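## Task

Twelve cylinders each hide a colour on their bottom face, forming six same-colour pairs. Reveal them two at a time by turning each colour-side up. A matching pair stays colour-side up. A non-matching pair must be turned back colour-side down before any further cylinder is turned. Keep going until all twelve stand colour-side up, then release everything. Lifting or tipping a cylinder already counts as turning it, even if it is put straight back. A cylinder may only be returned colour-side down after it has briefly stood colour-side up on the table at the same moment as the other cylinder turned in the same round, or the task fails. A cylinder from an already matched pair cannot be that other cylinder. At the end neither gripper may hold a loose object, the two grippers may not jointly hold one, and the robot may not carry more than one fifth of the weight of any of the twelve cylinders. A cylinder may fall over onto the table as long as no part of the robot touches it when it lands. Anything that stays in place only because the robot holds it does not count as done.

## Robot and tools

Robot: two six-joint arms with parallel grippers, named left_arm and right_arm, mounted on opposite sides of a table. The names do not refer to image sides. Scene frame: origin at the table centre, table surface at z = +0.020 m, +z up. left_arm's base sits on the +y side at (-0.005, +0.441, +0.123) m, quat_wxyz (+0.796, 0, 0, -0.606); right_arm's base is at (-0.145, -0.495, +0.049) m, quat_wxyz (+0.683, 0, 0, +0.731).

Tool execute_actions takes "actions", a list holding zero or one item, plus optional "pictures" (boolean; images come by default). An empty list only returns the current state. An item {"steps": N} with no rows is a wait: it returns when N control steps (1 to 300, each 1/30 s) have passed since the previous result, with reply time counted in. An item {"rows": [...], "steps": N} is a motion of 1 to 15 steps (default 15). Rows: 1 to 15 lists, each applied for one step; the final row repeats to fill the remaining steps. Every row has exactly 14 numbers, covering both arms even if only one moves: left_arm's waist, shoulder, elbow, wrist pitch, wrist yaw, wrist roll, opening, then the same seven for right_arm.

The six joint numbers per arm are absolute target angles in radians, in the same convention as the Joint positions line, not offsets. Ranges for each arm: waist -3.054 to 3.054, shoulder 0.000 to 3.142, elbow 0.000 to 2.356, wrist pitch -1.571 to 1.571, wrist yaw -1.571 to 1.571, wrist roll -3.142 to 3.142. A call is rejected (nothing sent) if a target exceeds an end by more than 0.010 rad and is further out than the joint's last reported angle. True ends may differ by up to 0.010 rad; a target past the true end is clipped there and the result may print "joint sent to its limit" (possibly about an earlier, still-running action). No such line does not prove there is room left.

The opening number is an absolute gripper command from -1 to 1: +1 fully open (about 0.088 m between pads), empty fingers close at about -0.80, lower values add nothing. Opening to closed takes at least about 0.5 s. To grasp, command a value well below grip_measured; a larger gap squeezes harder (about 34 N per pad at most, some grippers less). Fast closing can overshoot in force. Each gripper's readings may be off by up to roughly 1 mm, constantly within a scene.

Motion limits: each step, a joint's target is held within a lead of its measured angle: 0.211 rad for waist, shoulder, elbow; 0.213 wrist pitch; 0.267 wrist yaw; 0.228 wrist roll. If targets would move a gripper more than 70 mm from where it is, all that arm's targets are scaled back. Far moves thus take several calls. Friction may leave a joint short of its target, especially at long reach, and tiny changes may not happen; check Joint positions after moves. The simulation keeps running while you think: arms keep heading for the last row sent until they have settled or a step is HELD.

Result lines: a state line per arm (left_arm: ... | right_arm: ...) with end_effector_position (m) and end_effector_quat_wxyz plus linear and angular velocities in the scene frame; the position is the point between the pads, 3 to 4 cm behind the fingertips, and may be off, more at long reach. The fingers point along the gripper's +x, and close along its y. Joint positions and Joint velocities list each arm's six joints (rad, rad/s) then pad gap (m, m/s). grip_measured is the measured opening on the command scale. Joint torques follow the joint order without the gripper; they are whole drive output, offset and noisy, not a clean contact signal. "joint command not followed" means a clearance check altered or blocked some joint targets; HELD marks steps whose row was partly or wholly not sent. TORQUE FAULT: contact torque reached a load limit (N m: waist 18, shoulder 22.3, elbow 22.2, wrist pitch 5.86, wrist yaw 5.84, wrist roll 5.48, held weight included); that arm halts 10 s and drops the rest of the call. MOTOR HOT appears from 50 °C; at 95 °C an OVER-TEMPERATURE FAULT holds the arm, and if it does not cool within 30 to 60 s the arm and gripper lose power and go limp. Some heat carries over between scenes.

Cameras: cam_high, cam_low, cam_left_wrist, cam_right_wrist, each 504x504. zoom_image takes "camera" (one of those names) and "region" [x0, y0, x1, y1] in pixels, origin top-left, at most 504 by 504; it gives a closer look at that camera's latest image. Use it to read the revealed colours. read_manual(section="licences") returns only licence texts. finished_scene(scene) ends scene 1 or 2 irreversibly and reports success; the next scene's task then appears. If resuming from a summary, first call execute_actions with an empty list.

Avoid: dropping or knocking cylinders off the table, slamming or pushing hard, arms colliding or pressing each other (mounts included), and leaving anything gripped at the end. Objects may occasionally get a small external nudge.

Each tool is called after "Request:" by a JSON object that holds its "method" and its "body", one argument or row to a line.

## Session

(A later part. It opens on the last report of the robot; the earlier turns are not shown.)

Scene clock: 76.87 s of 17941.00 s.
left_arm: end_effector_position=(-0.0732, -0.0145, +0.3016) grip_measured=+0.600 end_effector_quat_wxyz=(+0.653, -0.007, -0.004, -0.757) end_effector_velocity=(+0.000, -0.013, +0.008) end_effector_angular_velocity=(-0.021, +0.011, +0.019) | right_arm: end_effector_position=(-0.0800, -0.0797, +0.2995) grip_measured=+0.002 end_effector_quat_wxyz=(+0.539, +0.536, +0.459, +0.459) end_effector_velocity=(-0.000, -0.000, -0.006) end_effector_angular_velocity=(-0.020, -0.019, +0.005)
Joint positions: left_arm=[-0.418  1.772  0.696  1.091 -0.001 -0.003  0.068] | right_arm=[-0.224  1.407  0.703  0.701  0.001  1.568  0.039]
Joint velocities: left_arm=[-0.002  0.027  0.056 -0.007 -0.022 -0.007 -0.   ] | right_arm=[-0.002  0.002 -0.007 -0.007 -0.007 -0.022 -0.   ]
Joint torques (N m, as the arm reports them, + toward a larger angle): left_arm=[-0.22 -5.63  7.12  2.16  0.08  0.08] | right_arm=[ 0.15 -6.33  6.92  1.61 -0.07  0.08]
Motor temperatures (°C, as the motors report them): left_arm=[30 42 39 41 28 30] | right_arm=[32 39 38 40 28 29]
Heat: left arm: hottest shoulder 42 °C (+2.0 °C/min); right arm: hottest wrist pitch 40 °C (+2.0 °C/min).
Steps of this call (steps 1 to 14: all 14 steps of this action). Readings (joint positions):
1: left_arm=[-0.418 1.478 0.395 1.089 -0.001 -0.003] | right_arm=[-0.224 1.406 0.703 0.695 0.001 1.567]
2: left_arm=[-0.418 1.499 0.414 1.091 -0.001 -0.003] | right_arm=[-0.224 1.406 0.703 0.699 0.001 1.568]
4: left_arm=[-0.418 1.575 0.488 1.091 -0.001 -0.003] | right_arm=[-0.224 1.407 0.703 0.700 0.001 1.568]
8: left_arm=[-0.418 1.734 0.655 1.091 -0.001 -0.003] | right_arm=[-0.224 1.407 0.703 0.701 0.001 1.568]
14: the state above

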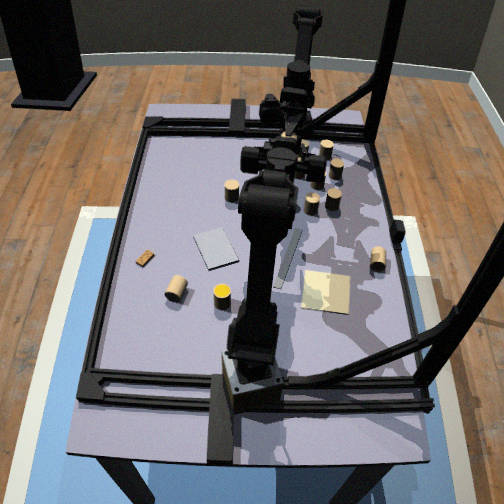

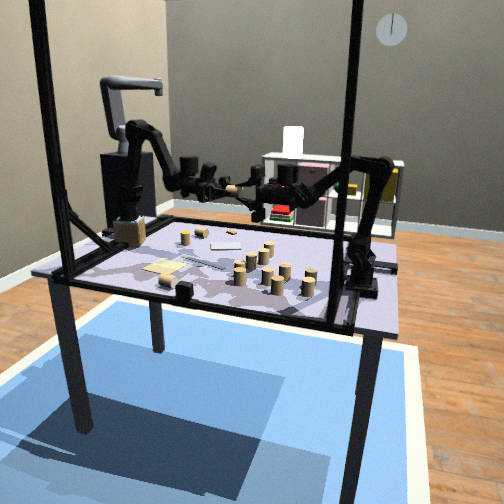

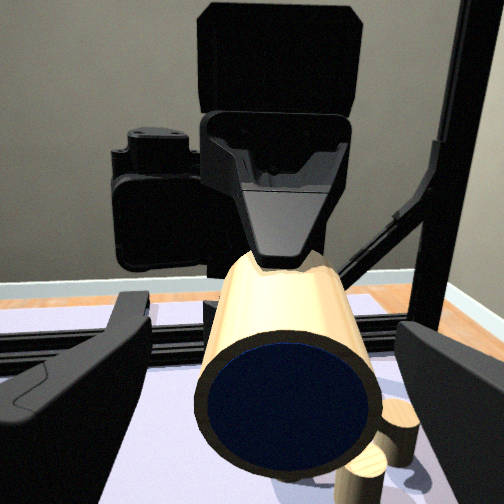

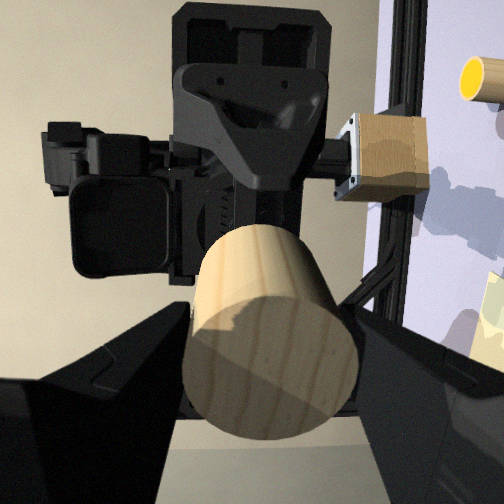

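Request:
{"method": "execute_actions", "body": {
  "actions": [
    {"rows":[[-0.42,1.763,0.687,1.093,0,0,0.45,-0.231,1.404,0.697,0.704,0,1.571,-0.3],[-0.42,1.763,0.687,1.093,0,0,0.35,-0.231,1.404,0.697,0.704,0,1.571,-0.3],[-0.42,1.763,0.687,1.093,0,0,0.25,-0.231,1.404,0.697,0.704,0,1.571,-0.3],[-0.42,1.763,0.687,1.093,0,0,0.2,-0.231,1.404,0.697,0.704,0,1.571,-0.3],[-0.42,1.763,0.687,1.093,0,0,0.15,-0.231,1.404,0.697,0.704,0,1.571,-0.3],[-0.42,1.763,0.687,1.093,0,0,0.1,-0.231,1.404,0.697,0.704,0,1.571,-0.3],[-0.42,1.763,0.687,1.093,0,0,0.06,-0.231,1.404,0.697,0.704,0,1.571,-0.3],[-0.42,1.763,0.687,1.093,0,0,0.03,-0.231,1.404,0.697,0.704,0,1.571,-0.3],[-0.42,1.763,0.687,1.093,0,0,-0.05,-0.231,1.404,0.697,0.704,0,1.571,-0.3],[-0.42,1.763,0.687,1.093,0,0,-0.15,-0.231,1.404,0.697,0.704,0,1.571,-0.3],[-0.42,1.763,0.687,1.093,0,0,-0.3,-0.231,1.404,0.697,0.704,0,1.571,-0.3]],"steps":14}
  ],
  "pictures": false
}}

Request:
{"method": "execute_actions", "body": {
  "actions": [
    {"rows":[[-0.42,1.763,0.687,1.093,0,0,-0.3,-0.231,1.404,0.697,0.704,0,1.571,0.6]],"steps":6}
  ],
  "pictures": false
}}

Request:
{"method": "execute_actions", "body": {
  "actions": [
    {"rows":[[-0.42,1.71,0.63,1.093,0,0,-0.3,-0.231,1.404,0.697,0.704,0,1.571,0.6],[-0.42,1.635,0.55,1.093,0,0,-0.3,-0.231,1.404,0.697,0.704,0,1.571,0.6],[-0.42,1.555,0.47,1.093,0,0,-0.3,-0.231,1.404,0.697,0.704,0,1.571,0.6],[-0.42,1.477,0.39,1.093,0,0,-0.3,-0.231,1.404,0.697,0.704,0,1.571,0.6]],"steps":8}
  ],
  "pictures": false
}}

Request:
{"method": "execute_actions", "body": {
  "actions": [
    {"rows":[[-0.26,1.1,0.8,-0.87,0,0,-0.3,-0.221,1.404,0.697,0.704,0,1.571,0.6]],"steps":15}
  ],
  "pictures": false
}}

Request:
{"method": "execute_actions", "body": {
  "actions": [
    {"rows":[[-0.26,1.1,0.8,-0.87,0,0,-0.3,-0.221,1.404,0.697,0.704,0,1.571,0.6]],"steps":13}
  ],
  "pictures": false
}}

Request:
{"method": "execute_actions", "body": {
  "actions": [
    {"rows":[[-0.26,1.548,0.847,-0.87,0,0,-0.3,-0.221,1.404,0.697,0.704,0,1.571,0.6]],"steps":14}
  ],
  "pictures": false
}}

Request:
{"method": "execute_actions", "body": {
  "actions": [
    {"rows":[[-0.26,1.565,0.83,-0.836,0,0,-0.3,-0.221,1.404,0.697,0.704,0,1.571,0.6],[-0.26,1.583,0.814,-0.802,0,0,-0.3,-0.221,1.404,0.697,0.704,0,1.571,0.6],[-0.26,1.602,0.798,-0.767,0,0,-0.3,-0.221,1.404,0.697,0.704,0,1.571,0.6],[-0.26,1.622,0.783,-0.732,0,0,-0.3,-0.221,1.404,0.697,0.704,0,1.571,0.6],[-0.26,1.643,0.768,-0.696,0,0,-0.3,-0.221,1.404,0.697,0.704,0,1.571,0.6],[-0.26,1.664,0.753,-0.655,0,0,-0.3,-0.221,1.404,0.697,0.704,0,1.571,0.6],[-0.26,1.686,0.739,-0.61,0,0,-0.3,-0.221,1.404,0.697,0.704,0,1.571,0.6],[-0.26,1.709,0.725,-0.565,0,0,-0.3,-0.221,1.404,0.697,0.704,0,1.571,0.6],[-0.26,1.732,0.712,-0.525,0,0,-0.3,-0.221,1.404,0.697,0.704,0,1.571,0.6],[-0.26,1.755,0.70,-0.5,0,0,-0.3,-0.221,1.404,0.697,0.704,0,1.571,0.6],[-0.26,1.77,0.693,-0.5,0,0,-0.3,-0.221,1.404,0.697,0.704,0,1.571,0.6]],"steps":15}
  ],
  "pictures": false
}}

Request:
{"method": "execute_actions", "body": {
  "actions": [
    {"rows":[[-0.26,1.77,0.693,-0.5,0,0,-0.3,-0.221,1.404,0.697,0.704,0,1.571,0.6],[-0.26,1.77,0.693,-0.5,0,0,-0.3,-0.221,1.404,0.697,0.704,0,1.571,0.6],[-0.26,1.77,0.693,-0.5,0,0,0,-0.221,1.404,0.697,0.704,0,1.571,0.6],[-0.26,1.77,0.693,-0.5,0,0,0.1,-0.221,1.404,0.697,0.704,0,1.571,0.6],[-0.26,1.77,0.693,-0.5,0,0,0.2,-0.221,1.404,0.697,0.704,0,1.571,0.6],[-0.26,1.77,0.693,-0.5,0,0,0.3,-0.221,1.404,0.697,0.704,0,1.571,0.6],[-0.26,1.77,0.693,-0.5,0,0,0.3,-0.221,1.404,0.697,0.704,0,1.571,0.6],[-0.26,1.77,0.693,-0.5,0,0,0.3,-0.221,1.404,0.697,0.704,0,1.571,0.6],[-0.26,1.72,0.72,-0.57,0,0,0.3,-0.221,1.404,0.697,0.704,0,1.571,0.6],[-0.26,1.675,0.746,-0.645,0,0,0.3,-0.221,1.404,0.697,0.704,0,1.571,0.6],[-0.26,1.63,0.776,-0.72,0,0,0.3,-0.221,1.404,0.697,0.704,0,1.571,0.6],[-0.26,1.602,0.798,-0.767,0,0,0.3,-0.221,1.404,0.697,0.704,0,1.571,0.6]],"steps":15}
  ],
  "pictures": false
}}

Request:
{"method": "execute_actions", "body": {
  "actions": [
    {"rows":[[-0.26,1.602,0.798,-0.767,0,0,0.3,-0.221,1.404,0.697,0.704,0,1.571,0.6],[-0.16,1.602,0.798,-0.767,0,0,0.3,-0.221,1.404,0.697,0.704,0,1.571,0.6],[-0.06,1.602,0.798,-0.767,0,0,0.3,-0.221,1.404,0.697,0.704,0,1.571,0.6],[0.031,1.602,0.798,-0.767,0,0,0.3,-0.221,1.404,0.697,0.704,0,1.571,0.6]],"steps":13}
  ],
  "pictures": false
}}

Request:
{"method": "execute_actions", "body": {
  "actions": [
    {"rows":[[0.031,1.622,0.783,-0.732,0,0,0.3,-0.221,1.404,0.697,0.704,0,1.571,0.6],[0.031,1.643,0.768,-0.696,0,0,0.3,-0.221,1.404,0.697,0.704,0,1.571,0.6],[0.031,1.664,0.753,-0.655,0,0,0.3,-0.221,1.404,0.697,0.704,0,1.571,0.6],[0.031,1.686,0.739,-0.61,0,0,0.3,-0.221,1.404,0.697,0.704,0,1.571,0.6],[0.031,1.709,0.725,-0.565,0,0,0.3,-0.221,1.404,0.697,0.704,0,1.571,0.6],[0.031,1.732,0.712,-0.525,0,0,0.3,-0.221,1.404,0.697,0.704,0,1.571,0.6],[0.031,1.755,0.70,-0.5,0,0,0.3,-0.221,1.404,0.697,0.704,0,1.571,0.6],[0.031,1.77,0.693,-0.5,0,0,0.3,-0.221,1.404,0.697,0.704,0,1.571,0.6]],"steps":14}
  ]
}}

Scene clock: 103.67 s of 17941.00 s.
left_arm: end_effector_position=(-0.0733, -0.0142, +0.3001) grip_measured=+0.030 end_effector_quat_wxyz=(+0.653, -0.005, -0.003, -0.757) end_effector_velocity=(+0.000, +0.001, -0.001) end_effector_angular_velocity=(+0.008, +0.006, +0.005) | right_arm: end_effector_position=(-0.0783, -0.0802, +0.2990) grip_measured=+0.002 end_effector_quat_wxyz=(+0.540, +0.537, +0.459, +0.458) end_effector_velocity=(-0.000, -0.001, -0.005) end_effector_angular_velocity=(-0.023, -0.004, +0.005)
Joint positions: left_arm=[-0.418  1.774  0.694  1.092 -0.002 -0.003  0.04 ] | right_arm=[-0.228  1.406  0.701  0.701  0.     1.569  0.039]
Joint velocities: left_arm=[-0.002 -0.002 -0.002 -0.007 -0.007 -0.007 -0.   ] | right_arm=[-0.002 -0.002 -0.002 -0.022 -0.007 -0.007 -0.   ]
Joint torques (N m, as the arm reports them, + toward a larger angle): left_arm=[-0.18 -7.47  5.22  2.14  0.09  0.06] | right_arm=[-0.25 -6.42  6.77  1.6  -0.02  0.04]
Motor temperatures (°C, as the motors report them): left_arm=[30 44 40 44 28 30] | right_arm=[32 39 39 43 28 29]
Heat: left arm: hottest shoulder 44 °C (+1.0 °C/min); right arm: hottest wrist pitch 43 °C (+4.1 °C/min).
Steps of this call (steps 1 to 15: the robot went on to your last target; steps 16 to 790: nothing new was sent; steps 791 to 804: all 14 steps of this action). Readings (joint positions):
791: left_arm=[-0.418 1.777 0.702 1.092 -0.001 -0.003] | right_arm=[-0.223 1.406 0.701 0.701 0.001 1.569]
792: left_arm=[-0.418 1.777 0.700 1.092 -0.001 -0.003] | right_arm=[-0.224 1.406 0.701 0.701 0.001 1.569]
794: left_arm=[-0.418 1.776 0.697 1.092 -0.001 -0.003] | right_arm=[-0.226 1.406 0.701 0.701 0.001 1.569]
798: left_arm=[-0.418 1.774 0.694 1.092 -0.001 -0.003] | right_arm=[-0.228 1.406 0.701 0.701 0.001 1.569]
804: the state above

Scene clock: 103.87 s of 17941.00 s.
left_arm: end_effector_position=(-0.0732, -0.0139, +0.2997) grip_measured=+0.030 end_effector_quat_wxyz=(+0.653, -0.005, -0.002, -0.757) end_effector_velocity=(+0.000, +0.002, -0.002) end_effector_angular_velocity=(+0.003, +0.007, +0.005) | right_arm: end_effector_position=(-0.0783, -0.0802, +0.2992) grip_measured=+0.387 end_effector_quat_wxyz=(+0.540, +0.537, +0.459, +0.458) end_effector_velocity=(-0.000, -0.001, -0.002) end_effector_angular_velocity=(-0.006, +0.008, +0.005)
Joint positions: left_arm=[-0.418  1.773  0.692  1.092 -0.002 -0.003  0.04 ] | right_arm=[-0.228  1.406  0.701  0.702  0.     1.569  0.058]
Joint velocities: left_arm=[-0.002 -0.002 -0.012  0.007 -0.007 -0.007 -0.   ] | right_arm=[-0.002 -0.002 -0.002 -0.007 -0.007  0.007  0.173]
Joint torques (N m, as the arm reports them, + toward a larger angle): left_arm=[-0.17 -7.5   5.46  2.13  0.09  0.06] | right_arm=[-0.22 -6.32  6.76  1.55 -0.01  0.03]
Motor temperatures (°C, as the motors report them): left_arm=[30 44 40 44 28 30] | right_arm=[32 39 39 43 28 29]
Heat: left arm: hottest shoulder 44 °C (+1.0 °C/min); right arm: hottest wrist pitch 43 °C (+4.0 °C/min).
Steps of this call (steps 1 to 6: all 6 steps of this action). Readings (joint positions):
1: left_arm=[-0.418 1.774 0.694 1.092 -0.002 -0.003] | right_arm=[-0.228 1.406 0.701 0.701 0.000 1.569]
2: left_arm=[-0.418 1.773 0.694 1.092 -0.002 -0.003] | right_arm=[-0.228 1.406 0.701 0.701 0.000 1.569]
4: left_arm=[-0.418 1.773 0.693 1.092 -0.002 -0.003] | right_arm=[-0.228 1.406 0.701 0.702 0.000 1.569]
6: the state above

Scene clock: 104.13 s of 17941.00 s.
left_arm: end_effector_position=(-0.0629, +0.0565, +0.3026) grip_measured=+0.030 end_effector_quat_wxyz=(+0.653, -0.003, -0.001, -0.757) end_effector_velocity=(+0.012, +0.082, -0.003) end_effector_angular_velocity=(+0.003, +0.007, +0.005) | right_arm: end_effector_position=(-0.0783, -0.0802, +0.2992) grip_measured=+0.595 end_effector_quat_wxyz=(+0.540, +0.537, +0.459, +0.458) end_effector_velocity=(+0.002, -0.001, -0.002) end_effector_angular_velocity=(-0.008, -0.006, +0.000)
Joint positions: left_arm=[-0.419  1.507  0.42   1.093 -0.002 -0.003  0.04 ] | right_arm=[-0.228  1.406  0.701  0.702  0.     1.569  0.068]
Joint velocities: left_arm=[-0.002 -0.33  -0.31  -0.022 -0.007 -0.007  0.   ] | right_arm=[-0.007 -0.002 -0.002 -0.007 -0.007 -0.007  0.002]
Joint torques (N m, as the arm reports them, + toward a larger angle): left_arm=[-0.19 -4.66  5.72  2.03  0.1   0.06] | right_arm=[-0.19 -6.36  6.8   1.57 -0.03  0.02]
Motor temperatures (°C, as the motors report them): left_arm=[30 44 40 44 28 30] | right_arm=[32 39 39 43 28 29]
Heat: left arm: hottest shoulder 44 °C (+1.0 °C/min); right arm: hottest wrist pitch 43 °C (+4.0 °C/min).
Steps of this call (steps 1 to 8: all 8 steps of this action). Readings (joint positions):
1: left_arm=[-0.418 1.766 0.683 1.092 -0.002 -0.003] | right_arm=[-0.228 1.406 0.701 0.702 0.000 1.569]
2: left_arm=[-0.418 1.742 0.657 1.091 -0.002 -0.003] | right_arm=[-0.228 1.406 0.701 0.702 0.000 1.569]
4: left_arm=[-0.418 1.645 0.551 1.089 -0.002 -0.003] | right_arm=[-0.228 1.406 0.701 0.702 0.000 1.569]
8: the state above

Scene clock: 104.63 s of 17941.00 s.
left_arm: end_effector_position=(-0.0039, +0.0727, +0.4716) grip_measured=+0.029 end_effector_quat_wxyz=(+0.706, -0.039, -0.038, -0.706) end_effector_velocity=(+0.006, -0.008, -0.300) end_effector_angular_velocity=(+1.585, +0.018, +0.019) | right_arm: end_effector_position=(-0.0802, -0.0799, +0.2992) grip_measured=+0.600 end_effector_quat_wxyz=(+0.539, +0.536, +0.460, +0.459) end_effector_velocity=(-0.000, -0.000, +0.000) end_effector_angular_velocity=(-0.004, -0.007, +0.005)
Joint positions: left_arm=[-0.263  1.095  0.801  0.403  0.005 -0.003  0.04 ] | right_arm=[-0.224  1.406  0.701  0.702  0.     1.569  0.068]
Joint velocities: left_arm=[ 0.012 -0.139  0.1   -1.824 -0.007 -0.007 -0.   ] | right_arm=[-0.002 -0.002  0.002 -0.007 -0.007 -0.007 -0.   ]
Joint torques (N m, as the arm reports them, + toward a larger angle): left_arm=[ 0.19 -1.74  6.75  1.1  -0.15  0.06] | right_arm=[ 0.19 -6.35  6.77  1.57 -0.03  0.03]
Motor temperatures (°C, as the motors report them): left_arm=[30 44 40 44 28 30] | right_arm=[32 39 39 43 28 29]
Heat: left arm: hottest shoulder 44 °C (+1.0 °C/min); right arm: hottest wrist pitch 43 °C (+4.1 °C/min).
Steps of this call (steps 1 to 15: all 15 steps of this action). Readings (joint positions):
1: left_arm=[-0.410 1.485 0.430 1.058 0.005 -0.003] | right_arm=[-0.228 1.406 0.701 0.702 0.000 1.569]
2: left_arm=[-0.388 1.463 0.452 1.006 0.006 -0.003] | right_arm=[-0.227 1.406 0.701 0.702 0.000 1.569]
4: left_arm=[-0.345 1.409 0.512 0.940 0.006 -0.003] | right_arm=[-0.226 1.406 0.701 0.702 0.000 1.569]
8: left_arm=[-0.295 1.275 0.647 0.796 0.006 -0.003] | right_arm=[-0.224 1.406 0.701 0.702 0.000 1.569]
15: the state above

Scene clock: 105.07 s of 17941.00 s.
left_arm: end_effector_position=(-0.0040, +0.1241, +0.3029) grip_measured=+0.029 end_effector_quat_wxyz=(+0.663, +0.247, +0.252, -0.661) end_effector_velocity=(+0.001, +0.275, -0.313) end_effector_angular_velocity=(+1.912, +0.005, +0.019) | right_arm: end_effector_position=(-0.0802, -0.0799, +0.2992) grip_measured=+0.600 end_effector_quat_wxyz=(+0.539, +0.536, +0.460, +0.459) end_effector_velocity=(-0.002, +0.000, +0.000) end_effector_angular_velocity=(-0.004, -0.007, +0.010)
Joint positions: left_arm=[-0.263  1.102  0.801 -0.42   0.005 -0.003  0.04 ] | right_arm=[-0.224  1.406  0.701  0.702  0.     1.569  0.068]
Joint velocities: left_arm=[-0.002  0.002  0.002 -1.912 -0.022 -0.007  0.001] | right_arm=[ 0.002 -0.002  0.002 -0.007 -0.007 -0.007 -0.   ]
Joint torques (N m, as the arm reports them, + toward a larger angle): left_arm=[ 0.25 -3.59  7.58  1.68 -0.15  0.06] | right_arm=[ 0.13 -6.38  6.78  1.53 -0.03  0.  ]
Motor temperatures (°C, as the motors report them): left_arm=[30 44 40 44 28 30] | right_arm=[32 39 39 43 28 29]
Heat: left arm: hottest shoulder 44 °C (+1.0 °C/min); right arm: hottest wrist pitch 43 °C (+4.0 °C/min).
Steps of this call (steps 1 to 13: all 13 steps of this action). Readings (joint positions):
1: left_arm=[-0.263 1.093 0.802 0.342 0.005 -0.003] | right_arm=[-0.224 1.406 0.701 0.702 0.000 1.569]
2: left_arm=[-0.263 1.093 0.802 0.275 0.005 -0.003] | right_arm=[-0.224 1.406 0.701 0.702 0.000 1.569]
4: left_arm=[-0.263 1.100 0.801 0.144 0.005 -0.003] | right_arm=[-0.224 1.406 0.701 0.702 0.000 1.569]
8: left_arm=[-0.263 1.102 0.801 -0.106 0.005 -0.003] | right_arm=[-0.224 1.406 0.701 0.702 0.000 1.569]
13: the state above

Scene clock: 105.53 s of 17941.00 s.
left_arm: end_effector_position=(-0.0046, +0.2012, +0.1599) grip_measured=+0.028 end_effector_quat_wxyz=(+0.503, +0.495, +0.502, -0.500) end_effector_velocity=(-0.003, +0.012, +0.002) end_effector_angular_velocity=(+0.056, +0.008, -0.000) | right_arm: end_effector_position=(-0.0802, -0.0799, +0.2992) grip_measured=+0.600 end_effector_quat_wxyz=(+0.539, +0.536, +0.460, +0.459) end_effector_velocity=(-0.002, +0.000, -0.007) end_effector_angular_velocity=(-0.025, +0.011, +0.010)
Joint positions: left_arm=[-0.263  1.542  0.839 -0.862  0.005 -0.003  0.04 ] | right_arm=[-0.224  1.406  0.701  0.702  0.     1.569  0.068]
Joint velocities: left_arm=[-0.007 -0.002  0.007 -0.066  0.007 -0.007 -0.   ] | right_arm=[ 0.002  0.002 -0.002 -0.022 -0.007  0.007  0.   ]
Joint torques (N m, as the arm reports them, + toward a larger angle): left_arm=[ 0.22 -4.21  6.57  0.27 -0.14  0.06] | right_arm=[ 0.22 -6.32  6.78  1.56 -0.03  0.01]
Motor temperatures (°C, as the motors report them): left_arm=[30 44 40 44 28 30] | right_arm=[32 39 39 43 28 29]
Heat: left arm: hottest shoulder 44 °C (+1.0 °C/min); right arm: hottest wrist pitch 43 °C (+4.1 °C/min).
Steps of this call (steps 1 to 14: all 14 steps of this action). Readings (joint positions):
1: left_arm=[-0.263 1.131 0.808 -0.488 0.005 -0.003] | right_arm=[-0.224 1.406 0.701 0.702 0.000 1.569]
2: left_arm=[-0.263 1.176 0.824 -0.542 0.005 -0.003] | right_arm=[-0.224 1.406 0.701 0.702 0.000 1.569]
4: left_arm=[-0.263 1.298 0.845 -0.655 0.005 -0.003] | right_arm=[-0.224 1.406 0.701 0.702 0.000 1.569]
8: left_arm=[-0.263 1.508 0.837 -0.827 0.005 -0.003] | right_arm=[-0.224 1.406 0.701 0.702 0.000 1.569]
14: the state above

Scene clock: 106.03 s of 17941.00 s.
left_arm: end_effector_position=(-0.0045, +0.2015, +0.0828) grip_measured=+0.028 end_effector_quat_wxyz=(+0.499, +0.499, +0.506, -0.496) end_effector_velocity=(+0.001, +0.017, -0.038) end_effector_angular_velocity=(+0.037, -0.022, -0.000) | right_arm: end_effector_position=(-0.0802, -0.0799, +0.2992) grip_measured=+0.600 end_effector_quat_wxyz=(+0.539, +0.536, +0.460, +0.459) end_effector_velocity=(-0.000, -0.001, +0.001) end_effector_angular_velocity=(+0.006, -0.008, +0.005)
Joint positions: left_arm=[-0.262  1.761  0.697 -0.518  0.005 -0.003  0.04 ] | right_arm=[-0.224  1.406  0.701  0.702  0.     1.569  0.068]
Joint velocities: left_arm=[-0.007  0.1   -0.09   0.154 -0.022 -0.007 -0.   ] | right_arm=[-0.002 -0.002 -0.002  0.007 -0.007 -0.007 -0.   ]
Joint torques (N m, as the arm reports them, + toward a larger angle): left_arm=[ 0.19 -5.09  4.81  0.83 -0.15  0.06] | right_arm=[ 0.16 -6.35  6.83  1.56 -0.03  0.01]
Motor temperatures (°C, as the motors report them): left_arm=[30 44 40 44 28 30] | right_arm=[32 39 39 43 28 29]
Heat: left arm: hottest shoulder 44 °C (+1.0 °C/min); right arm: hottest wrist pitch 43 °C (+4.0 °C/min).
Steps of this call (steps 1 to 15: all 15 steps of this action). Readings (joint positions):
1: left_arm=[-0.263 1.544 0.839 -0.863 0.005 -0.003] | right_arm=[-0.224 1.406 0.701 0.702 0.000 1.569]
2: left_arm=[-0.263 1.549 0.836 -0.849 0.005 -0.003] | right_arm=[-0.224 1.406 0.701 0.702 0.000 1.569]
4: left_arm=[-0.263 1.571 0.822 -0.795 0.005 -0.003] | right_arm=[-0.224 1.406 0.701 0.702 0.000 1.569]
8: left_arm=[-0.262 1.650 0.766 -0.662 0.005 -0.003] | right_arm=[-0.224 1.406 0.701 0.702 0.000 1.569]
15: the state above

Scene clock: 106.53 s of 17941.00 s.
left_arm: end_effector_position=(-0.0045, +0.1983, +0.1283) grip_measured=+0.293 end_effector_quat_wxyz=(+0.502, +0.496, +0.503, -0.499) end_effector_velocity=(+0.001, -0.110, +0.179) end_effector_angular_velocity=(-0.486, -0.011, +0.020) | right_arm: end_effector_position=(-0.0802, -0.0799, +0.2992) grip_measured=+0.600 end_effector_quat_wxyz=(+0.539, +0.536, +0.460, +0.459) end_effector_velocity=(-0.000, -0.001, -0.001) end_effector_angular_velocity=(+0.004, +0.007, +0.005)
Joint positions: left_arm=[-0.262  1.626  0.779 -0.722  0.005 -0.003  0.053] | right_arm=[-0.224  1.406  0.701  0.702  0.     1.569  0.068]
Joint velocities: left_arm=[-0.002 -0.437  0.393 -0.344 -0.007 -0.022  0.003] | right_arm=[-0.002 -0.002 -0.007  0.007 -0.007  0.007 -0.   ]
Joint torques (N m, as the arm reports them, + toward a larger angle): left_arm=[ 0.18 -4.06  4.27 -0.09 -0.13  0.06] | right_arm=[ 0.18 -6.27  6.69  1.56 -0.02  0.02]
Motor temperatures (°C, as the motors report them): left_arm=[30 44 40 43 28 30] | right_arm=[32 39 39 43 28 29]
Heat: left arm: hottest shoulder 44 °C (+1.0 °C/min); right arm: hottest wrist pitch 43 °C (+4.1 °C/min).
Steps of this call (steps 1 to 15: all 15 steps of this action). Readings (joint positions):
1: left_arm=[-0.262 1.763 0.696 -0.514 0.005 -0.003] | right_arm=[-0.224 1.406 0.701 0.702 0.000 1.569]
2: left_arm=[-0.262 1.764 0.696 -0.511 0.005 -0.003] | right_arm=[-0.224 1.406 0.701 0.702 0.000 1.569]
4: left_arm=[-0.262 1.764 0.696 -0.504 0.005 -0.003] | right_arm=[-0.224 1.406 0.701 0.702 0.000 1.569]
8: left_arm=[-0.262 1.764 0.696 -0.503 0.005 -0.003] | right_arm=[-0.224 1.406 0.701 0.702 0.000 1.569]
15: the state above

Scene clock: 106.97 s of 17941.00 s.
left_arm: end_effector_position=(+0.0647, +0.2106, +0.1359) grip_measured=+0.300 end_effector_quat_wxyz=(+0.567, +0.422, +0.570, -0.419) end_effector_velocity=(+0.003, +0.002, -0.001) end_effector_angular_velocity=(-0.000, -0.008, +0.015) | right_arm: end_effector_position=(-0.0802, -0.0799, +0.2992) grip_measured=+0.600 end_effector_quat_wxyz=(+0.539, +0.536, +0.460, +0.459) end_effector_velocity=(-0.000, -0.000, +0.004) end_effector_angular_velocity=(+0.011, -0.009, +0.005)
Joint positions: left_arm=[ 0.026  1.608  0.796 -0.766 -0.001 -0.003  0.054] | right_arm=[-0.224  1.406  0.701  0.702  0.     1.569  0.068]
Joint velocities: left_arm=[ 0.007 -0.002 -0.007  0.007 -0.007 -0.007  0.   ] | right_arm=[-0.002 -0.002  0.002  0.007 -0.007 -0.007  0.   ]
Joint torques (N m, as the arm reports them, + toward a larger angle): left_arm=[ 0.36 -5.41  5.72  0.37  0.05  0.06] | right_arm=[ 0.17 -6.37  6.79  1.55 -0.03  0.01]
Motor temperatures (°C, as the motors report them): left_arm=[30 44 40 43 28 30] | right_arm=[32 39 39 43 28 29]
Heat: left arm: hottest shoulder 44 °C (+1.0 °C/min); right arm: hottest wrist pitch 43 °C (+4.0 °C/min).
Steps of this call (steps 1 to 13: all 13 steps of this action). Readings (joint positions):
1: left_arm=[-0.262 1.616 0.789 -0.733 0.005 -0.003] | right_arm=[-0.224 1.406 0.701 0.702 0.000 1.569]
2: left_arm=[-0.254 1.610 0.794 -0.743 0.006 -0.003] | right_arm=[-0.224 1.406 0.701 0.702 0.000 1.569]
4: left_arm=[-0.163 1.608 0.796 -0.756 0.007 -0.003] | right_arm=[-0.224 1.406 0.701 0.702 0.000 1.569]
8: left_arm=[0.008 1.608 0.796 -0.762 -0.002 -0.003] | right_arm=[-0.224 1.406 0.701 0.702 0.000 1.569]
13: the state above

Scene clock: 107.43 s of 17941.00 s.
left_arm: end_effector_position=(+0.0651, +0.2114, +0.0818) grip_measured=+0.300 end_effector_quat_wxyz=(+0.568, +0.421, +0.571, -0.418) end_effector_velocity=(+0.009, -0.030, -0.002) end_effector_angular_velocity=(-0.136, -0.049, -0.000) | right_arm: end_effector_position=(-0.0802, -0.0799, +0.2992) grip_measured=+0.600 end_effector_quat_wxyz=(+0.539, +0.536, +0.460, +0.459) end_effector_velocity=(-0.000, -0.001, -0.005) end_effector_angular_velocity=(-0.023, -0.004, +0.005)
Joint positions: left_arm=[ 0.029  1.764  0.695 -0.508 -0.001 -0.003  0.054] | right_arm=[-0.224  1.406  0.701  0.702  0.     1.569  0.068]
Joint velocities: left_arm=[-0.007  0.007 -0.002  0.154 -0.007 -0.007  0.   ] | right_arm=[-0.002 -0.002 -0.002 -0.022 -0.007 -0.007 -0.   ]
Joint torques (N m, as the arm reports them, + toward a larger angle): left_arm=[ 0.22 -4.7   4.29  0.6   0.05  0.04] | right_arm=[ 0.15 -6.38  6.75  1.57 -0.06  0.02]
Motor temperatures (°C, as the motors report them): left_arm=[30 44 40 43 28 30] | right_arm=[32 39 39 43 28 29]
Heat: left arm: hottest shoulder 44 °C (+1.0 °C/min); right arm: hottest wrist pitch 43 °C (+4.0 °C/min).
Steps of this call (steps 1 to 14: all 14 steps of this action). Readings (joint positions):
1: left_arm=[0.026 1.608 0.795 -0.762 -0.001 -0.003] | right_arm=[-0.224 1.406 0.701 0.702 0.000 1.569]
2: left_arm=[0.027 1.612 0.791 -0.746 -0.001 -0.003] | right_arm=[-0.224 1.406 0.701 0.702 0.000 1.569]
4: left_arm=[0.028 1.632 0.776 -0.687 -0.001 -0.003] | right_arm=[-0.224 1.406 0.701 0.702 0.000 1.569]
8: left_arm=[0.028 1.715 0.728 -0.554 -0.001 -0.003] | right_arm=[-0.224 1.406 0.701 0.702 0.000 1.569]
14: the state above

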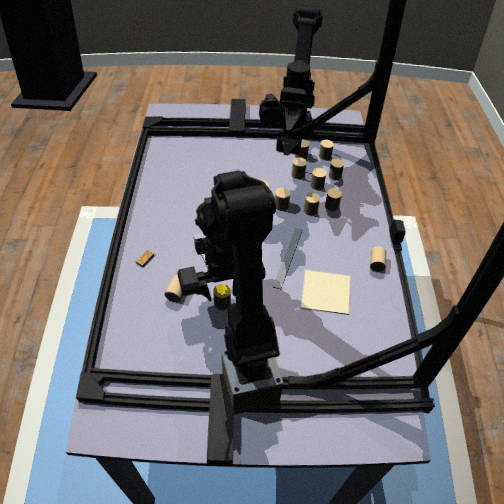

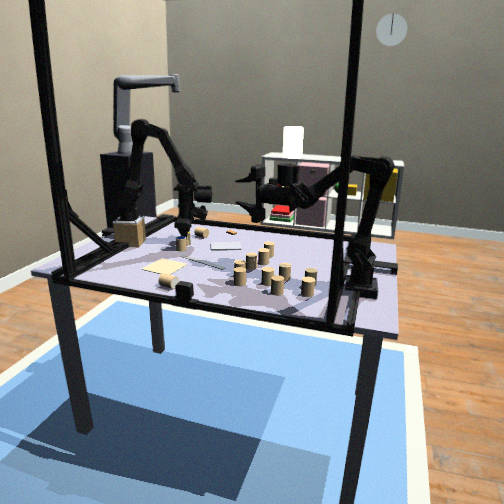

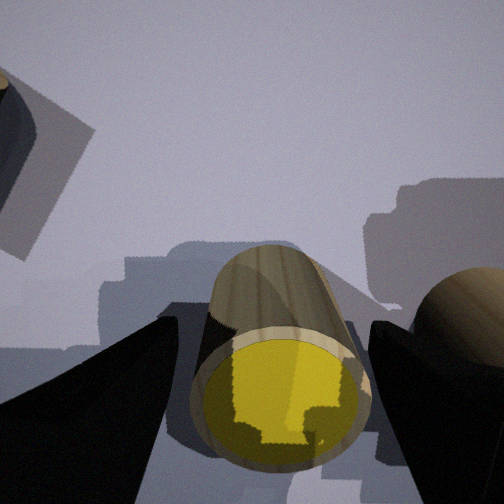

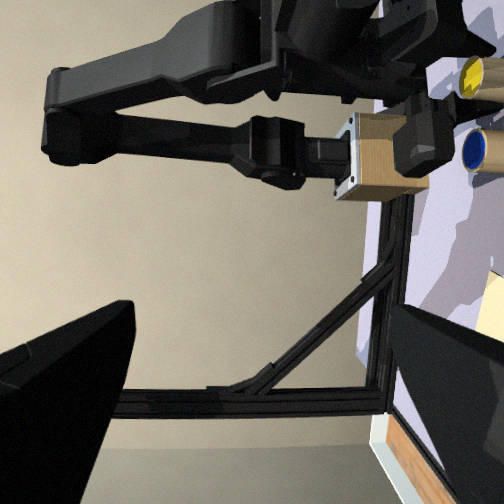

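Request:
{"method": "execute_actions", "body": {
  "actions": [
    {"rows":[[0.031,1.77,0.693,-0.5,0,0,0.22,-0.221,1.404,0.697,0.704,0,1.571,0.6],[0.031,1.77,0.693,-0.5,0,0,0.15,-0.221,1.404,0.697,0.704,0,1.571,0.6],[0.031,1.77,0.693,-0.5,0,0,0.1,-0.221,1.404,0.697,0.704,0,1.571,0.6],[0.031,1.77,0.693,-0.5,0,0,0.06,-0.221,1.404,0.697,0.704,0,1.571,0.6],[0.031,1.77,0.693,-0.5,0,0,0.03,-0.221,1.404,0.697,0.704,0,1.571,0.6],[0.031,1.77,0.693,-0.5,0,0,-0.05,-0.221,1.404,0.697,0.704,0,1.571,0.6],[0.031,1.77,0.693,-0.5,0,0,-0.15,-0.221,1.404,0.697,0.704,0,1.571,0.6],[0.031,1.77,0.693,-0.5,0,0,-0.3,-0.221,1.404,0.697,0.704,0,1.571,0.6]],"steps":11}
  ],
  "pictures": false
}}

Request:
{"method": "execute_actions", "body": {
  "actions": [
    {"rows":[[0.031,1.72,0.72,-0.57,0,0,-0.3,-0.221,1.404,0.697,0.704,0,1.571,0.6],[0.031,1.675,0.746,-0.645,0,0,-0.3,-0.221,1.404,0.697,0.704,0,1.571,0.6],[0.031,1.63,0.776,-0.72,0,0,-0.3,-0.221,1.404,0.697,0.704,0,1.571,0.6],[0.031,1.59,0.81,-0.795,0,0,-0.3,-0.221,1.404,0.697,0.704,0,1.571,0.6],[0.031,1.548,0.847,-0.87,0,0,-0.3,-0.221,1.404,0.697,0.704,0,1.571,0.6],[0.031,1.45,0.847,-0.87,0,0,-0.3,-0.221,1.404,0.697,0.704,0,1.571,0.6]],"steps":10}
  ],
  "pictures": false
}}

Request:
{"method": "execute_actions", "body": {
  "actions": [
    {"rows":[[-0.42,1.0,0.6,0.5,0,0,-0.3,-0.221,1.404,0.697,0.704,0,1.571,0.6]],"steps":15}
  ],
  "pictures": false
}}

Request:
{"method": "execute_actions", "body": {
  "actions": [
    {"rows":[[-0.42,1.477,0.39,1.1,0,0,-0.3,-0.221,1.404,0.697,0.704,0,1.571,0.6]],"steps":15}
  ],
  "pictures": false
}}

Request:
{"method": "execute_actions", "body": {
  "actions": [
    {"rows":[[-0.42,1.477,0.39,1.1,0,0,-0.3,-0.221,1.404,0.697,0.704,0,1.571,0.6]],"steps":8}
  ],
  "pictures": false
}}

Request:
{"method": "execute_actions", "body": {
  "actions": [
    {"rows":[[-0.42,1.53,0.44,1.1,0,0,-0.3,-0.221,1.404,0.697,0.704,0,1.571,0.6],[-0.42,1.58,0.495,1.1,0,0,-0.3,-0.221,1.404,0.697,0.704,0,1.571,0.6],[-0.42,1.635,0.55,1.1,0,0,-0.3,-0.221,1.404,0.697,0.704,0,1.571,0.6],[-0.42,1.69,0.60,1.1,0,0,-0.3,-0.221,1.404,0.697,0.704,0,1.571,0.6],[-0.42,1.74,0.655,1.1,0,0,-0.3,-0.221,1.404,0.697,0.704,0,1.571,0.6],[-0.42,1.783,0.708,1.1,0,0,-0.3,-0.221,1.404,0.697,0.704,0,1.571,0.6]],"steps":15}
  ]
}}

Scene clock: 118.63 s of 17941.00 s.
left_arm: end_effector_position=(+0.0653, +0.2102, +0.0816) grip_measured=+0.017 end_effector_quat_wxyz=(+0.569, +0.420, +0.569, -0.419) end_effector_velocity=(+0.004, +0.001, +0.001) end_effector_angular_velocity=(+0.009, -0.020, +0.010) | right_arm: end_effector_position=(-0.0802, -0.0799, +0.2990) grip_measured=+0.600 end_effector_quat_wxyz=(+0.539, +0.536, +0.460, +0.459) end_effector_velocity=(-0.002, -0.001, -0.001) end_effector_angular_velocity=(+0.001, -0.008, +0.020)
Joint positions: left_arm=[ 0.029  1.764  0.695 -0.502 -0.    -0.003  0.04 ] | right_arm=[-0.224  1.406  0.701  0.702  0.     1.569  0.068]
Joint velocities: left_arm=[ 0.002 -0.002  0.002 -0.007 -0.022 -0.007 -0.   ] | right_arm=[-0.002 -0.002 -0.007  0.007 -0.022 -0.007  0.   ]
Joint torques (N m, as the arm reports them, + toward a larger angle): left_arm=[ 0.2  -4.54  4.3   0.61  0.03  0.05] | right_arm=[ 0.09 -6.29  6.83  1.55 -0.02  0.03]
Motor temperatures (°C, as the motors report them): left_arm=[30 44 39 41 28 30] | right_arm=[32 39 39 44 28 29]
Heat: left arm: hottest shoulder 44 °C (+0.0 °C/min); right arm: hottest wrist pitch 44 °C (+3.0 °C/min).
Steps of this call (steps 1 to 15: the robot went on to your last target; steps 16 to 90: nothing new was sent; then 7.83 s passed at rest; steps 91 to 101: all 11 steps of this action). Readings (joint positions):
91: left_arm=[0.029 1.764 0.695 -0.502 -0.001 -0.003] | right_arm=[-0.224 1.406 0.701 0.702 0.000 1.569]
92: left_arm=[0.029 1.764 0.695 -0.502 -0.001 -0.003] | right_arm=[-0.224 1.406 0.701 0.702 0.000 1.569]
94: left_arm=[0.029 1.764 0.695 -0.502 -0.001 -0.003] | right_arm=[-0.224 1.406 0.701 0.702 0.000 1.569]
98: left_arm=[0.029 1.764 0.695 -0.502 -0.000 -0.003] | right_arm=[-0.224 1.406 0.701 0.702 0.000 1.569]
101: the state above

Scene clock: 118.97 s of 17941.00 s.
left_arm: end_effector_position=(+0.0682, +0.2008, +0.1783) grip_measured=+0.017 end_effector_quat_wxyz=(+0.600, +0.396, +0.537, -0.442) end_effector_velocity=(+0.007, -0.023, +0.148) end_effector_angular_velocity=(-0.342, -0.110, +0.020) | right_arm: end_effector_position=(-0.0802, -0.0799, +0.2990) grip_measured=+0.600 end_effector_quat_wxyz=(+0.539, +0.536, +0.460, +0.459) end_effector_velocity=(-0.000, -0.001, -0.002) end_effector_angular_velocity=(-0.011, -0.021, +0.005)
Joint positions: left_arm=[ 0.029  1.468  0.845 -0.839 -0.    -0.003  0.04 ] | right_arm=[-0.224  1.406  0.701  0.702  0.     1.569  0.068]
Joint velocities: left_arm=[-0.002 -0.437  0.208 -0.286 -0.007 -0.022 -0.   ] | right_arm=[-0.002 -0.002 -0.002 -0.007 -0.007 -0.022 -0.   ]
Joint torques (N m, as the arm reports them, + toward a larger angle): left_arm=[ 0.21 -2.89  4.33  0.05  0.03  0.06] | right_arm=[ 0.18 -6.39  6.82  1.56 -0.04  0.03]
Motor temperatures (°C, as the motors report them): left_arm=[30 44 39 41 28 30] | right_arm=[32 39 39 44 28 29]
Heat: left arm: hottest shoulder 44 °C (+0.0 °C/min); right arm: hottest wrist pitch 44 °C (+3.0 °C/min).
Steps of this call (steps 1 to 10: all 10 steps of this action). Readings (joint positions):
1: left_arm=[0.029 1.761 0.697 -0.511 -0.000 -0.003] | right_arm=[-0.224 1.406 0.701 0.702 0.000 1.569]
2: left_arm=[0.029 1.749 0.706 -0.547 -0.000 -0.003] | right_arm=[-0.224 1.406 0.701 0.702 0.000 1.569]
4: left_arm=[0.029 1.696 0.735 -0.660 -0.000 -0.003] | right_arm=[-0.224 1.406 0.701 0.702 0.000 1.569]
8: left_arm=[0.029 1.519 0.821 -0.817 -0.000 -0.003] | right_arm=[-0.224 1.406 0.701 0.702 0.000 1.569]
10: the state above

Scene clock: 119.47 s of 17941.00 s.
left_arm: end_effector_position=(-0.0538, +0.1100, +0.3359) grip_measured=+0.017 end_effector_quat_wxyz=(+0.645, +0.128, +0.113, -0.745) end_effector_velocity=(-0.031, -0.128, +0.371) end_effector_angular_velocity=(-1.801, +0.259, -0.041) | right_arm: end_effector_position=(-0.0802, -0.0799, +0.2990) grip_measured=+0.600 end_effector_quat_wxyz=(+0.539, +0.536, +0.460, +0.459) end_effector_velocity=(-0.002, -0.000, +0.001) end_effector_angular_velocity=(+0.006, -0.008, +0.020)
Joint positions: left_arm=[-0.415  1.011  0.607  0.061 -0.001 -0.003  0.04 ] | right_arm=[-0.224  1.406  0.701  0.702  0.     1.569  0.068]
Joint velocities: left_arm=[-0.032 -0.012 -0.017  1.824  0.007  0.007 -0.   ] | right_arm=[-0.002 -0.002 -0.002  0.007 -0.022 -0.007 -0.   ]
Joint torques (N m, as the arm reports them, + toward a larger angle): left_arm=[-0.16 -3.95  7.27  2.32  0.03  0.07] | right_arm=[ 0.21 -6.4   6.83  1.55 -0.03  0.03]
Motor temperatures (°C, as the motors report them): left_arm=[30 44 39 41 28 30] | right_arm=[32 39 39 44 28 29]
Heat: left arm: hottest shoulder 44 °C (+0.0 °C/min); right arm: hottest wrist pitch 44 °C (+3.0 °C/min).
Steps of this call (steps 1 to 15: all 15 steps of this action). Readings (joint positions):
1: left_arm=[0.009 1.429 0.816 -0.790 -0.014 -0.002] | right_arm=[-0.224 1.406 0.701 0.702 0.000 1.569]
2: left_arm=[-0.047 1.374 0.758 -0.714 -0.016 -0.001] | right_arm=[-0.224 1.406 0.701 0.702 0.000 1.569]
4: left_arm=[-0.179 1.254 0.662 -0.615 -0.004 -0.001] | right_arm=[-0.224 1.406 0.701 0.702 0.000 1.569]
8: left_arm=[-0.371 1.069 0.610 -0.374 0.001 -0.002] | right_arm=[-0.224 1.406 0.701 0.702 0.000 1.569]
15: the state above

Scene clock: 119.97 s of 17941.00 s.
left_arm: end_effector_position=(-0.0607, +0.0693, +0.2615) grip_measured=+0.017 end_effector_quat_wxyz=(+0.651, +0.067, +0.059, -0.754) end_effector_velocity=(-0.009, -0.076, +0.407) end_effector_angular_velocity=(-1.857, +0.280, +0.020) | right_arm: end_effector_position=(-0.0802, -0.0799, +0.2990) grip_measured=+0.600 end_effector_quat_wxyz=(+0.539, +0.536, +0.460, +0.459) end_effector_velocity=(-0.000, -0.001, -0.002) end_effector_angular_velocity=(-0.008, -0.006, +0.005)
Joint positions: left_arm=[-0.417  1.471  0.383  0.909 -0.001 -0.003  0.04 ] | right_arm=[-0.224  1.406  0.701  0.702  0.     1.569  0.068]
Joint velocities: left_arm=[-0.002 -0.002  0.022  1.853 -0.022 -0.007 -0.   ] | right_arm=[-0.002 -0.002 -0.002 -0.007 -0.007 -0.007 -0.   ]
Joint torques (N m, as the arm reports them, + toward a larger angle): left_arm=[-0.24 -3.96  6.65  2.21  0.05  0.07] | right_arm=[ 0.28 -6.43  6.81  1.53 -0.03  0.02]
Motor temperatures (°C, as the motors report them): left_arm=[30 44 39 41 28 30] | right_arm=[32 39 39 44 28 29]
Heat: left arm: hottest shoulder 44 °C (+1.0 °C/min); right arm: hottest wrist pitch 44 °C (+3.0 °C/min).
Steps of this call (steps 1 to 15: all 15 steps of this action). Readings (joint positions):
1: left_arm=[-0.416 1.027 0.591 0.125 -0.001 -0.003] | right_arm=[-0.224 1.406 0.701 0.702 0.000 1.569]
2: left_arm=[-0.416 1.048 0.574 0.180 -0.001 -0.003] | right_arm=[-0.224 1.406 0.701 0.702 0.000 1.569]
4: left_arm=[-0.416 1.124 0.517 0.260 -0.001 -0.003] | right_arm=[-0.224 1.406 0.701 0.702 0.000 1.569]
8: left_arm=[-0.417 1.368 0.409 0.481 -0.001 -0.003] | right_arm=[-0.224 1.406 0.701 0.702 0.000 1.569]
15: the state above

Scene clock: 120.23 s of 17941.00 s.
left_arm: end_effector_position=(-0.0613, +0.0649, +0.3016) grip_measured=+0.018 end_effector_quat_wxyz=(+0.653, -0.002, +0.000, -0.757) end_effector_velocity=(+0.004, -0.000, +0.029) end_effector_angular_velocity=(-0.132, +0.027, +0.024) | right_arm: end_effector_position=(-0.0802, -0.0799, +0.2990) grip_measured=+0.600 end_effector_quat_wxyz=(+0.539, +0.536, +0.460, +0.459) end_effector_velocity=(+0.002, -0.000, +0.004) end_effector_angular_velocity=(+0.013, +0.005, -0.000)
Joint positions: left_arm=[-0.417  1.472  0.388  1.087 -0.001 -0.003  0.04 ] | right_arm=[-0.224  1.406  0.701  0.702  0.     1.569  0.068]
Joint velocities: left_arm=[ 0.002  0.002 -0.002  0.139 -0.022 -0.007  0.   ] | right_arm=[-0.007 -0.002  0.002  0.007 -0.007  0.007  0.   ]
Joint torques (N m, as the arm reports them, + toward a larger angle): left_arm=[-0.21 -3.99  6.39  2.28  0.05  0.06] | right_arm=[ 0.17 -6.32  6.8   1.54 -0.05  0.03]
Motor temperatures (°C, as the motors report them): left_arm=[30 44 39 41 28 30] | right_arm=[32 39 39 44 28 29]
Heat: left arm: hottest shoulder 44 °C (+1.0 °C/min); right arm: hottest wrist pitch 44 °C (+3.0 °C/min).
Steps of this call (steps 1 to 8: all 8 steps of this action). Readings (joint positions):
1: left_arm=[-0.417 1.471 0.384 0.966 -0.001 -0.003] | right_arm=[-0.224 1.406 0.701 0.702 0.000 1.569]
2: left_arm=[-0.417 1.471 0.385 1.012 -0.001 -0.003] | right_arm=[-0.224 1.406 0.701 0.702 0.000 1.569]
4: left_arm=[-0.417 1.471 0.388 1.059 -0.001 -0.003] | right_arm=[-0.224 1.406 0.701 0.702 0.000 1.569]
8: the state above

Scene clock: 120.73 s of 17941.00 s.
left_arm: end_effector_position=(-0.0732, -0.0146, +0.3015) grip_measured=+0.018 end_effector_quat_wxyz=(+0.653, -0.007, -0.005, -0.757) end_effector_velocity=(-0.003, -0.006, +0.005) end_effector_angular_velocity=(-0.011, +0.009, -0.010) | right_arm: end_effector_position=(-0.0802, -0.0799, +0.2991) grip_measured=+0.600 end_effector_quat_wxyz=(+0.539, +0.536, +0.460, +0.459) end_effector_velocity=(-0.002, +0.000, -0.004) end_effector_angular_velocity=(-0.013, -0.005, +0.010)
Joint positions: left_arm=[-0.417  1.774  0.696  1.096 -0.001 -0.003  0.04 ] | right_arm=[-0.224  1.406  0.701  0.702  0.     1.569  0.068]
Joint velocities: left_arm=[-0.002  0.012  0.032 -0.007  0.007 -0.007 -0.   ] | right_arm=[ 0.002  0.002 -0.002 -0.007 -0.007 -0.007 -0.   ]
Joint torques (N m, as the arm reports them, + toward a larger angle): left_arm=[-0.23 -5.71  7.23  2.29  0.06  0.05] | right_arm=[ 0.26 -6.4   6.79  1.55 -0.01  0.03]
Motor temperatures (°C, as the motors report them): left_arm=[30 44 39 42 28 30] | right_arm=[32 39 39 44 28 29]
Heat: left arm: hottest shoulder 44 °C (+1.0 °C/min); right arm: hottest wrist pitch 44 °C (+3.0 °C/min).
Steps of this call (steps 1 to 15: all 15 steps of this action). Readings (joint positions):
1: left_arm=[-0.417 1.479 0.393 1.092 -0.001 -0.003] | right_arm=[-0.224 1.406 0.701 0.702 0.000 1.569]
2: left_arm=[-0.417 1.498 0.411 1.095 -0.001 -0.003] | right_arm=[-0.224 1.406 0.701 0.702 0.000 1.569]
4: left_arm=[-0.417 1.574 0.485 1.095 -0.001 -0.003] | right_arm=[-0.224 1.406 0.701 0.702 0.000 1.569]
8: left_arm=[-0.417 1.734 0.653 1.096 -0.001 -0.003] | right_arm=[-0.224 1.406 0.701 0.702 0.000 1.569]
15: the state above

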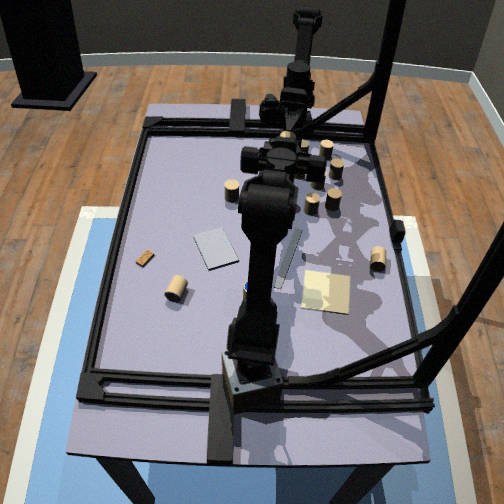

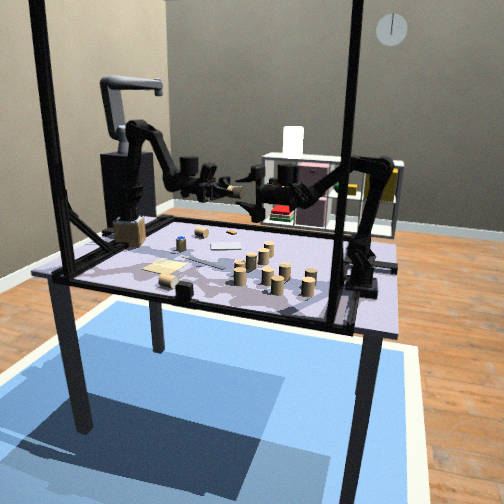

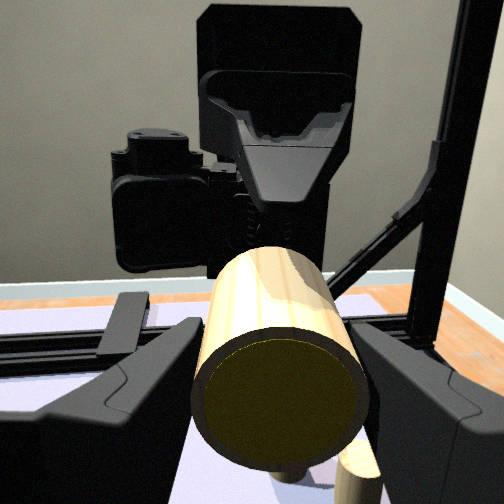

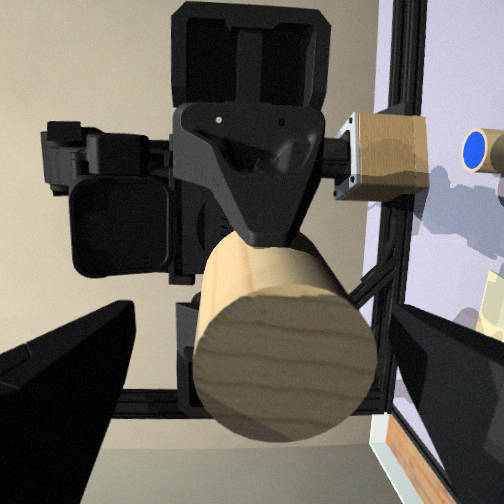

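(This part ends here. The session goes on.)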